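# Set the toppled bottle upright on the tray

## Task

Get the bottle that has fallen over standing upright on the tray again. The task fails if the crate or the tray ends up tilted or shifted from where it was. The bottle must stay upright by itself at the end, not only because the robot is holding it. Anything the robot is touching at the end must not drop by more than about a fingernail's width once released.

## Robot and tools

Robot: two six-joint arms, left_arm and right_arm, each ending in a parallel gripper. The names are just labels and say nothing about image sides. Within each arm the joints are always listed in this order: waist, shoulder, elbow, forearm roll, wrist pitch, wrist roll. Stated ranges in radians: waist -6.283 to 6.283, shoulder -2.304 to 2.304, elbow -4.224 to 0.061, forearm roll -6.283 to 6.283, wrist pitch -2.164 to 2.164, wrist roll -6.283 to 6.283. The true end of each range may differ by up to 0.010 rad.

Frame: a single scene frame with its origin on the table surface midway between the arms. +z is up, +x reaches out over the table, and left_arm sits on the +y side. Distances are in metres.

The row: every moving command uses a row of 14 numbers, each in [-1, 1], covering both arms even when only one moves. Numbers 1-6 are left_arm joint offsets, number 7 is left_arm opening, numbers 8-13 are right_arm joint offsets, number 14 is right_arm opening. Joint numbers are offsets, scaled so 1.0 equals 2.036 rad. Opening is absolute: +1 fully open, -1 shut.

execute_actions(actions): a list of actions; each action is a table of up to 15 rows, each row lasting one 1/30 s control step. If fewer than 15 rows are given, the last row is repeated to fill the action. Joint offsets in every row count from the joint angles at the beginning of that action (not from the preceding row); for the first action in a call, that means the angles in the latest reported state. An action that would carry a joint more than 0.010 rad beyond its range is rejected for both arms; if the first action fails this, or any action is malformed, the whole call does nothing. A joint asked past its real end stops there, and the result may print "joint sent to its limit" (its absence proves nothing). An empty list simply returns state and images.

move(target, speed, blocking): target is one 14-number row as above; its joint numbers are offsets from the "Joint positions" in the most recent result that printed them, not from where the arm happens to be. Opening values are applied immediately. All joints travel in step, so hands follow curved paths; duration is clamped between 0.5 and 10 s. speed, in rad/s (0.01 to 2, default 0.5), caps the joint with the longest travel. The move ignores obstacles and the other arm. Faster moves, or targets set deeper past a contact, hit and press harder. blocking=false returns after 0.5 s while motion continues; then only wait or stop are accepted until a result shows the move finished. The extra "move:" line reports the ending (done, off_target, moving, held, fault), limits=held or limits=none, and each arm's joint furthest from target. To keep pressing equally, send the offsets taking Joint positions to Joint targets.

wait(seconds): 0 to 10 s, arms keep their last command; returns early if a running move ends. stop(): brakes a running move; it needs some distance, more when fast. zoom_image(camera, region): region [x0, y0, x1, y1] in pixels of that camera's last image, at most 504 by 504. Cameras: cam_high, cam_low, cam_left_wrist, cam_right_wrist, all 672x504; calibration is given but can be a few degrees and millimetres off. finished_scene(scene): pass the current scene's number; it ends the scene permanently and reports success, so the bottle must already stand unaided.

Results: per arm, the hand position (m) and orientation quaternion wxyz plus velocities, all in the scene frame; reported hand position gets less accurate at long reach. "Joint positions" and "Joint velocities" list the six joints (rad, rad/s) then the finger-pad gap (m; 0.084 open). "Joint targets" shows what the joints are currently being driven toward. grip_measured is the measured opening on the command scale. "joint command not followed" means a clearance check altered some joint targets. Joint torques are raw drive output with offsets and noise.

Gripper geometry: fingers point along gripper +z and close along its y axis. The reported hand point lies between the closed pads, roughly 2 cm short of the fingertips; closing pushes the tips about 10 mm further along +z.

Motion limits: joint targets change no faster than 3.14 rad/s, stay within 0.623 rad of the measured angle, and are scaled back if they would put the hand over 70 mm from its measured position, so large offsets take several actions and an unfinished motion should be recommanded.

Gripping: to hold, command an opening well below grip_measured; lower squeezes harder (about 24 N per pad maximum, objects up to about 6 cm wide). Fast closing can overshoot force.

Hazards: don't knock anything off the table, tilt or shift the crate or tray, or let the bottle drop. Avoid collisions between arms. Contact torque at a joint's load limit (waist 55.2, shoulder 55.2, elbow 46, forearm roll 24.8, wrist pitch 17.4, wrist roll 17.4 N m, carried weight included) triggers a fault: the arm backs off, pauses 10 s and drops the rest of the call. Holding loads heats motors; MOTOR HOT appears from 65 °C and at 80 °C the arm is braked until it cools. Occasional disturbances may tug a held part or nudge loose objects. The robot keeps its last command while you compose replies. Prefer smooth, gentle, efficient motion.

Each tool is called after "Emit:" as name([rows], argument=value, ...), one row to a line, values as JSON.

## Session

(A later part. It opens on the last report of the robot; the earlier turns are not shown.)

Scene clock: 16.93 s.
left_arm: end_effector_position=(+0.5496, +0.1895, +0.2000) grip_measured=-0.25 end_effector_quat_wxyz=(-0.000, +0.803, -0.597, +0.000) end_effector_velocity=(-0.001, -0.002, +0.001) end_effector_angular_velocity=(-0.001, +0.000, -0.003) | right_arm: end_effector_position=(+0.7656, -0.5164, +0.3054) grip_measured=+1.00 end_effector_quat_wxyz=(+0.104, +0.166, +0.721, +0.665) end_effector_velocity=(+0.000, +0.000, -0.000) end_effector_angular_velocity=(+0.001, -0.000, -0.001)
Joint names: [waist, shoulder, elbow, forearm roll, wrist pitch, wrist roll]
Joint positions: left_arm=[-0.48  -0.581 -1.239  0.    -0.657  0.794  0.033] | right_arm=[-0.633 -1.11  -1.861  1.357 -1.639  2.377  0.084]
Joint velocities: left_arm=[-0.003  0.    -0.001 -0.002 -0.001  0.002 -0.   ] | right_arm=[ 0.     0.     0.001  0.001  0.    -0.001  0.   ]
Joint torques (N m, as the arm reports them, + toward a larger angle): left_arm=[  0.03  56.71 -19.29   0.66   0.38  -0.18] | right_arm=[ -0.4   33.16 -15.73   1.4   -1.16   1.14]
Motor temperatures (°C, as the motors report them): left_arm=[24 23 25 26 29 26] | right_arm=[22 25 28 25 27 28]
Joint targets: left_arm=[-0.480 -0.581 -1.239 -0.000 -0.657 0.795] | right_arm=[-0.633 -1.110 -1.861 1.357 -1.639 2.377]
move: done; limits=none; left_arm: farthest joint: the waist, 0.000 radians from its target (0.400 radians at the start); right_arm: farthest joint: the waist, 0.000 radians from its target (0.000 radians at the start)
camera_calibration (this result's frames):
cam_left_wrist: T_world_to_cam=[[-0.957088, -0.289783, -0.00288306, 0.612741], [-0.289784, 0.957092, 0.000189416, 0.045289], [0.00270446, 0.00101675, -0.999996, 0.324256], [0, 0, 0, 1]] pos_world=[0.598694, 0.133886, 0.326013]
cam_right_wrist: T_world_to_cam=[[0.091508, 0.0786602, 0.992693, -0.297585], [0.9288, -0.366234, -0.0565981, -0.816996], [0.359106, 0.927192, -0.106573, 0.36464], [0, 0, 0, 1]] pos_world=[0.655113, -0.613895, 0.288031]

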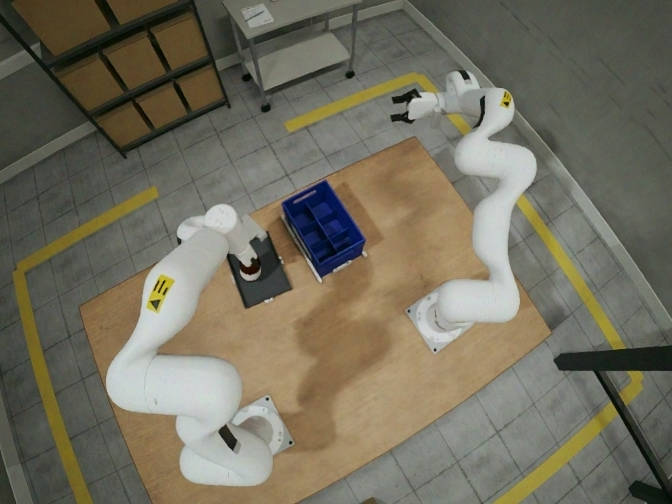

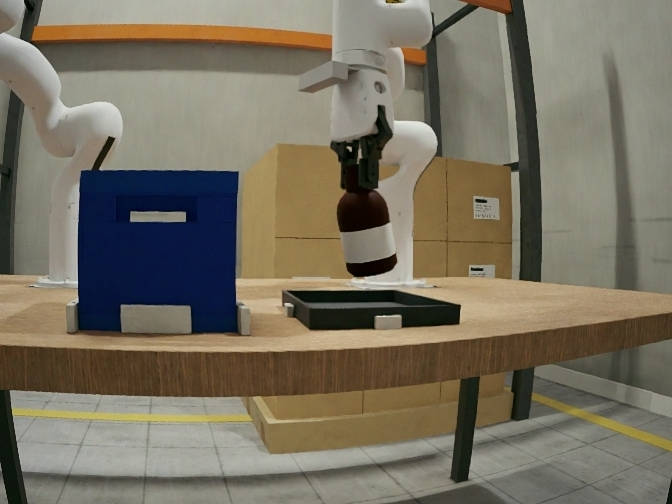

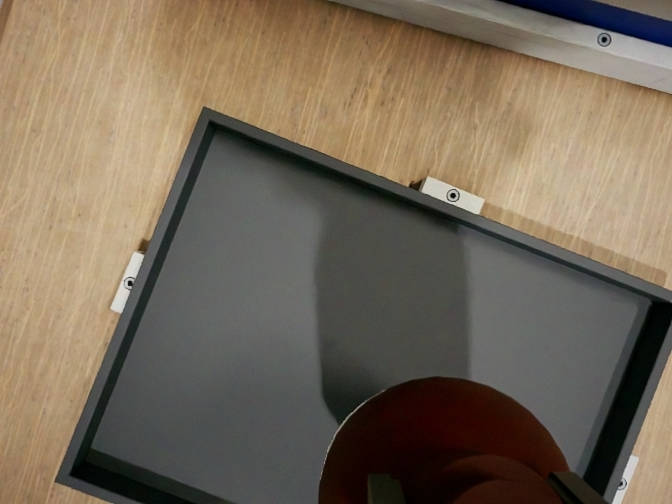

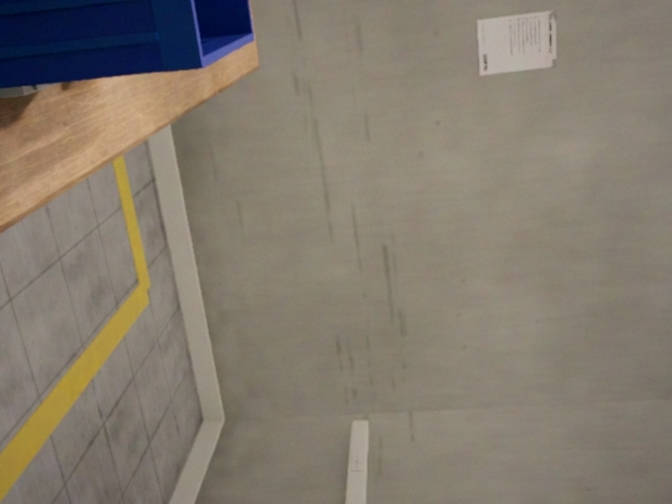

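Emit:
move(target=[0,-0.01,0.04,0,0.133,-0.39,-1,0,0,0,0,0,0,1], speed=0.4)

Emit:
zoom_image(camera="cam_low", region=[270,150,480,340])

Scene clock: 19.73 s.
left_arm: end_effector_position=(+0.5680, +0.1799, +0.1618) grip_measured=-0.25 end_effector_quat_wxyz=(+0.020, +0.967, -0.239, +0.082) end_effector_velocity=(+0.000, +0.000, -0.001) end_effector_angular_velocity=(-0.000, +0.001, +0.003) | right_arm: end_effector_position=(+0.7656, -0.5164, +0.3054) grip_measured=+1.00 end_effector_quat_wxyz=(+0.104, +0.166, +0.721, +0.665) end_effector_velocity=(+0.000, +0.000, -0.000) end_effector_angular_velocity=(+0.001, +0.000, -0.001)
Joint names: [waist, shoulder, elbow, forearm roll, wrist pitch, wrist roll]
Joint positions: left_arm=[-0.48  -0.602 -1.157  0.    -0.386  0.001  0.033] | right_arm=[-0.633 -1.11  -1.861  1.357 -1.639  2.377  0.084]
Joint velocities: left_arm=[ 0.    -0.002 -0.001 -0.     0.    -0.002 -0.   ] | right_arm=[ 0.     0.     0.001  0.001  0.001 -0.001  0.   ]
Joint torques (N m, as the arm reports them, + toward a larger angle): left_arm=[  0.37  57.46 -17.52   0.55   0.76  -0.13] | right_arm=[ -2.57  32.73 -15.92   1.16  -1.29   1.16]
Motor temperatures (°C, as the motors report them): left_arm=[24 23 25 26 29 26] | right_arm=[22 25 28 25 27 28]
Joint targets: left_arm=[-0.480 -0.602 -1.157 0.000 -0.386 0.001] | right_arm=[-0.633 -1.110 -1.861 1.357 -1.639 2.377]
move: done; limits=none; left_arm: farthest joint: the wrist roll, 0.001 radians from its target (0.794 radians at the start); right_arm: farthest joint: the waist, 0.000 radians from its target (0.000 radians at the start)
camera_calibration (this result's frames):
cam_left_wrist: T_world_to_cam=[[-0.464224, -0.885715, -0.00205557, 0.454552], [-0.872936, 0.457917, -0.168209, 0.508146], [0.149926, -0.0762922, -0.985749, 0.214062], [0, 0, 0, 1]] pos_world=[0.6225, 0.186246, 0.297421]
cam_right_wrist: T_world_to_cam=[[0.0915078, 0.0786604, 0.992693, -0.297585], [0.9288, -0.366234, -0.056598, -0.816996], [0.359106, 0.927192, -0.106573, 0.36464], [0, 0, 0, 1]] pos_world=[0.655113, -0.613895, 0.288031]

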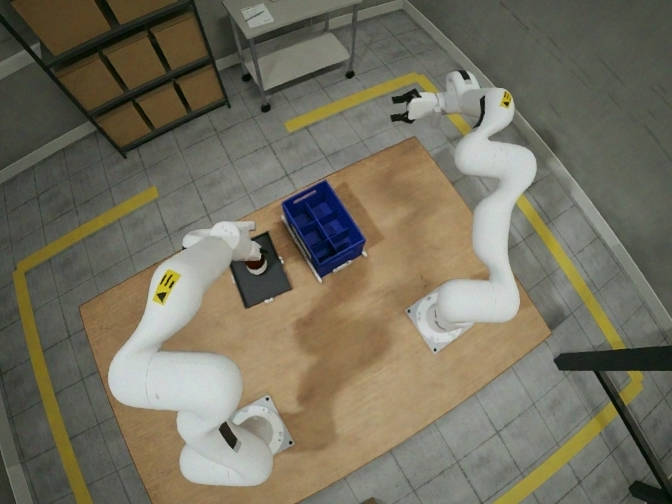

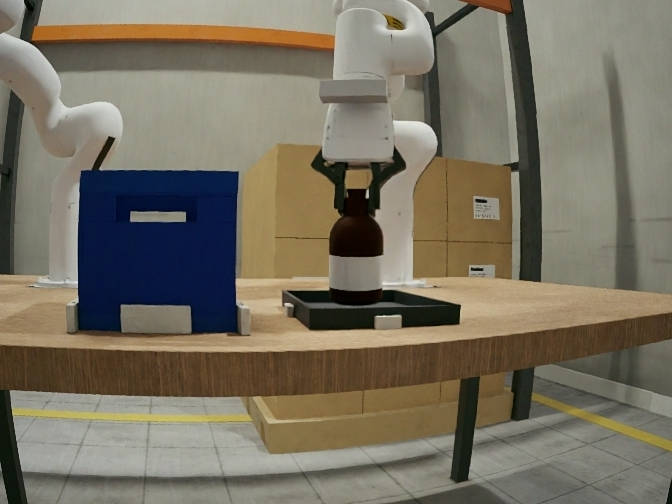

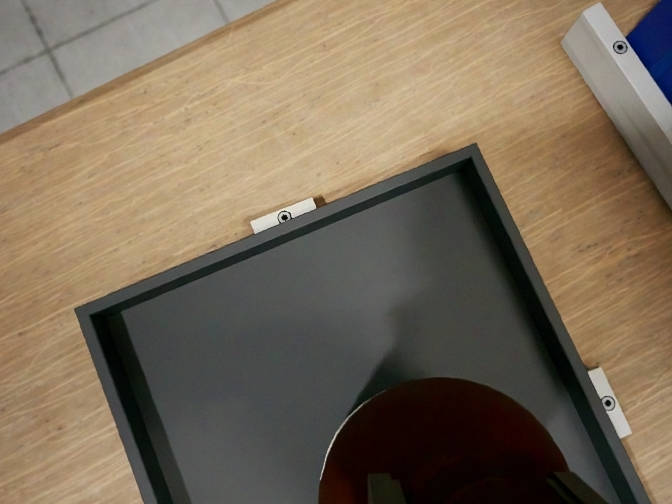

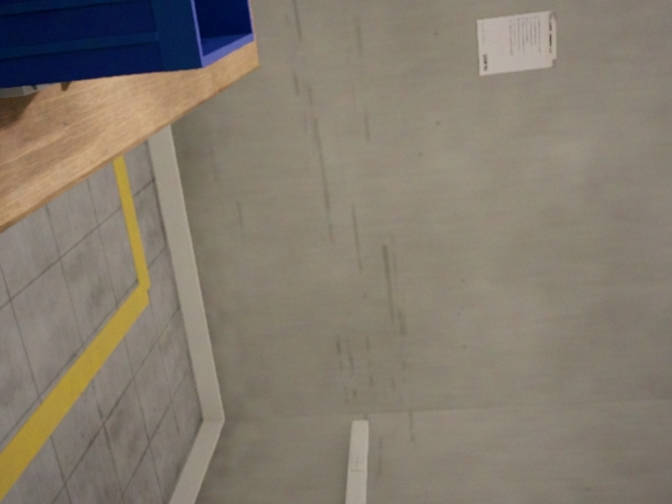

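Region (270, 150, 480, 340) of cam_low's 672x504 image, scaled by 2.400, with more detail than that image has; it fills the top 456 rows of this view, and the rest is white.

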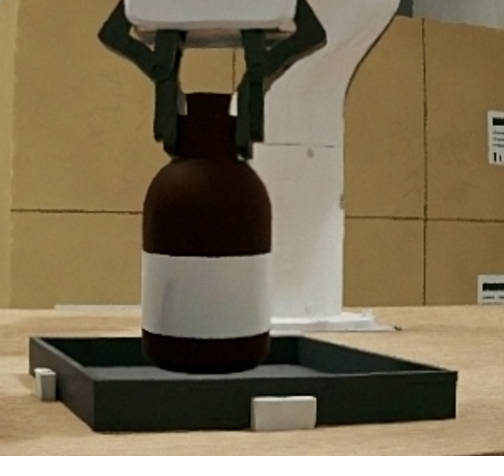

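Emit:
move(target=[0,-0.009,0,0,0.009,0,-1,0,0,0,0,0,0,1], speed=0.03)

Scene clock: 20.77 s.
left_arm: end_effector_position=(+0.5685, +0.1796, +0.1515) grip_measured=-0.25 end_effector_quat_wxyz=(+0.020, +0.967, -0.239, +0.082) end_effector_velocity=(+0.001, +0.001, -0.001) end_effector_angular_velocity=(-0.001, -0.001, +0.002) | right_arm: end_effector_position=(+0.7656, -0.5164, +0.3054) grip_measured=+1.00 end_effector_quat_wxyz=(+0.104, +0.166, +0.721, +0.665) end_effector_velocity=(+0.000, +0.000, +0.000) end_effector_angular_velocity=(-0.001, +0.001, +0.000)
Joint names: [waist, shoulder, elbow, forearm roll, wrist pitch, wrist roll]
Joint positions: left_arm=[-0.48  -0.62  -1.157  0.    -0.368  0.001  0.033] | right_arm=[-0.633 -1.11  -1.861  1.357 -1.639  2.377  0.084]
Joint velocities: left_arm=[ 0.002 -0.002 -0.001  0.     0.002 -0.     0.   ] | right_arm=[ 0.     0.    -0.001 -0.001  0.     0.001  0.   ]
Joint torques (N m, as the arm reports them, + toward a larger angle): left_arm=[  0.72  54.24 -18.38   0.41   0.88  -0.04] | right_arm=[ -2.45  32.93 -16.19   1.23  -1.17   1.01]
Motor temperatures (°C, as the motors report them): left_arm=[24 23 25 26 29 26] | right_arm=[22 25 28 25 27 28]
Joint targets: left_arm=[-0.480 -0.620 -1.157 0.000 -0.368 0.001] | right_arm=[-0.633 -1.110 -1.861 1.357 -1.639 2.377]
move: done; limits=none; left_arm: farthest joint: the shoulder, 0.001 radians from its target (0.019 radians at the start); right_arm: farthest joint: the waist, 0.000 radians from its target (0.000 radians at the start)
camera_calibration (this result's frames):
cam_left_wrist: T_world_to_cam=[[-0.464223, -0.885716, -0.00205496, 0.454529], [-0.872929, 0.457911, -0.168262, 0.507028], [0.149973, -0.0763171, -0.98574, 0.203731], [0, 0, 0, 1]] pos_world=[0.623048, 0.185958, 0.287073]
cam_right_wrist: T_world_to_cam=[[0.0915079, 0.0786603, 0.992693, -0.297585], [0.9288, -0.366234, -0.0565981, -0.816996], [0.359106, 0.927192, -0.106573, 0.36464], [0, 0, 0, 1]] pos_world=[0.655113, -0.613895, 0.288031]

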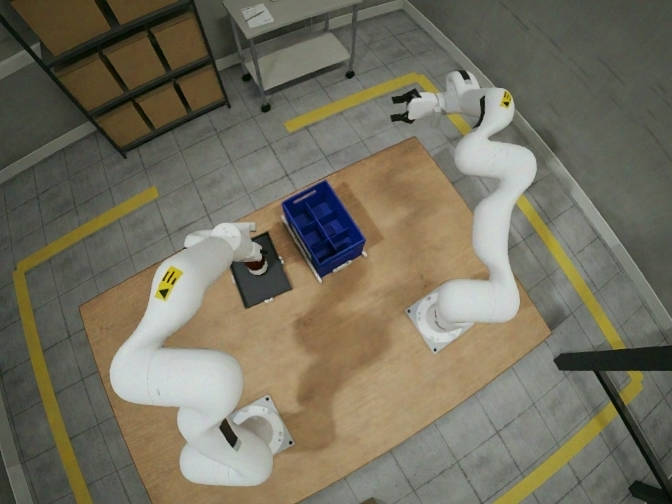

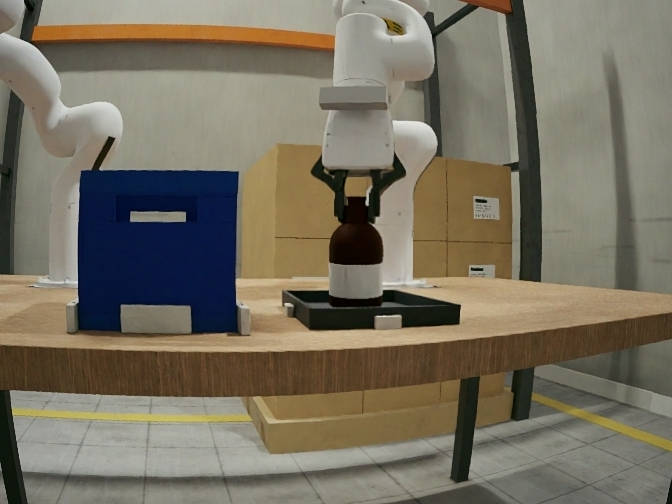

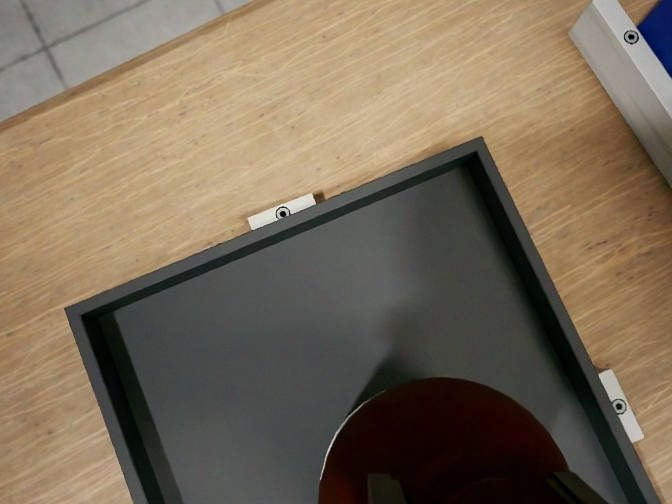

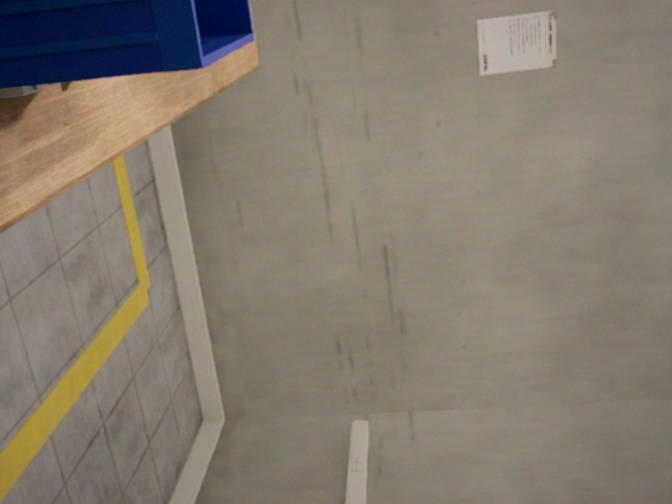

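Emit:
execute_actions([
  [[0,-0.002,0,0,0.002,0,-1,0,0,0,0,0,0,1]],
  [[0,0,0,0,0,0,0.6,0,0,0,0,0,0,1]],
  [[0,0.03,0,0,-0.03,0,0.6,0,0,0,0,0,0,1]],
  [[0,0.03,0,0,-0.03,0,0.6,0,0,0,0,0,0,1]],
])

Scene clock: 33.53 s.
left_arm: end_effector_position=(+0.5621, +0.1829, +0.2180) grip_measured=+0.59 end_effector_quat_wxyz=(+0.020, +0.967, -0.239, +0.082) end_effector_velocity=(-0.000, -0.000, +0.004) end_effector_angular_velocity=(-0.001, -0.001, -0.000) | right_arm: end_effector_position=(+0.7656, -0.5164, +0.3054) grip_measured=+1.00 end_effector_quat_wxyz=(+0.104, +0.166, +0.721, +0.665) end_effector_velocity=(-0.000, +0.000, -0.000) end_effector_angular_velocity=(-0.000, +0.000, +0.000)
Joint names: [waist, shoulder, elbow, forearm roll, wrist pitch, wrist roll]
Joint positions: left_arm=[-0.48  -0.503 -1.158  0.    -0.485  0.001  0.069] | right_arm=[-0.633 -1.11  -1.861  1.357 -1.639  2.377  0.084]
Joint velocities: left_arm=[-0.     0.006 -0.001 -0.    -0.006  0.    -0.   ] | right_arm=[ 0. -0.  0. -0.  0. -0.  0.]
Joint torques (N m, as the arm reports them, + toward a larger angle): left_arm=[ -1.6   51.35 -18.36  -0.04   0.85  -0.19] | right_arm=[ -2.69  30.75 -16.12   0.81  -1.27   1.01]
Motor temperatures (°C, as the motors report them): left_arm=[24 23 25 26 29 26] | right_arm=[22 26 29 25 27 28]
Joint targets: left_arm=[-0.480 -0.502 -1.158 0.000 -0.485 0.001] | right_arm=[-0.633 -1.110 -1.861 1.357 -1.639 2.377]
camera_calibration (this result's frames):
cam_left_wrist: T_world_to_cam=[[-0.464219, -0.885718, -0.00204968, 0.454667], [-0.872949, 0.457916, -0.168147, 0.51109], [0.149869, -0.0762678, -0.98576, 0.270552], [0, 0, 0, 1]] pos_world=[0.616673, 0.189306, 0.35357]
cam_right_wrist: T_world_to_cam=[[0.0915081, 0.0786603, 0.992693, -0.297585], [0.9288, -0.366234, -0.0565983, -0.816996], [0.359105, 0.927192, -0.106573, 0.36464], [0, 0, 0, 1]] pos_world=[0.655113, -0.613895, 0.28803]

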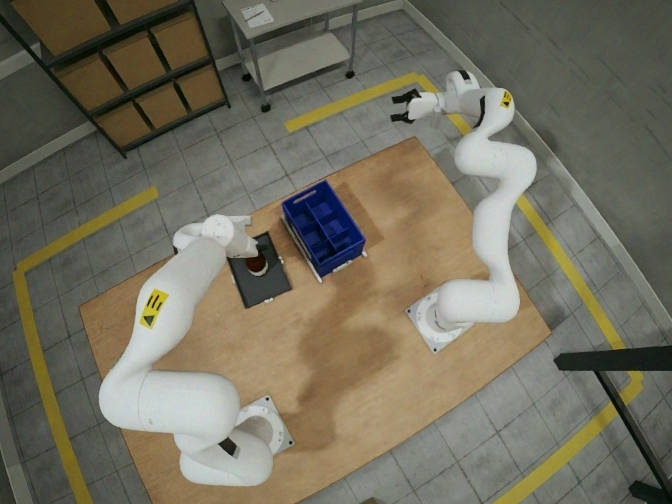

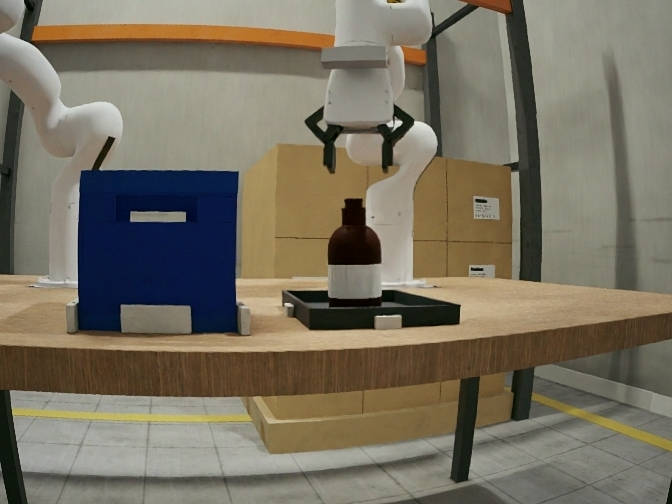

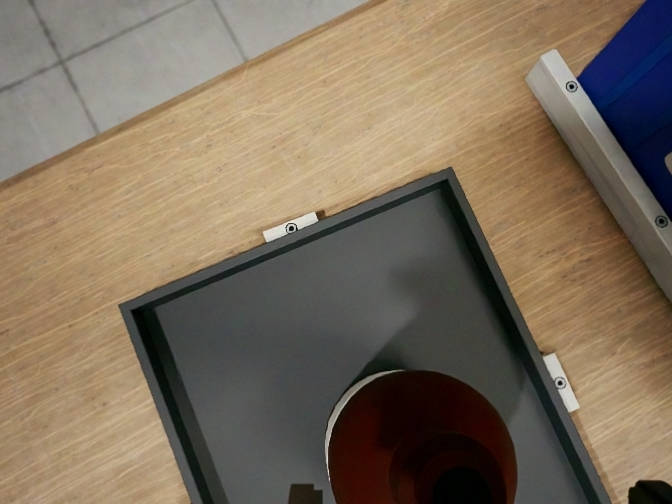

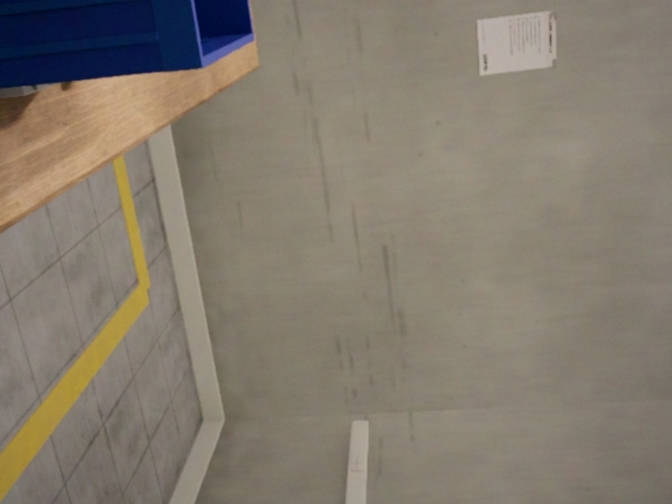

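Emit:
finished_scene(scene=1)

The scene is finished: the task was done.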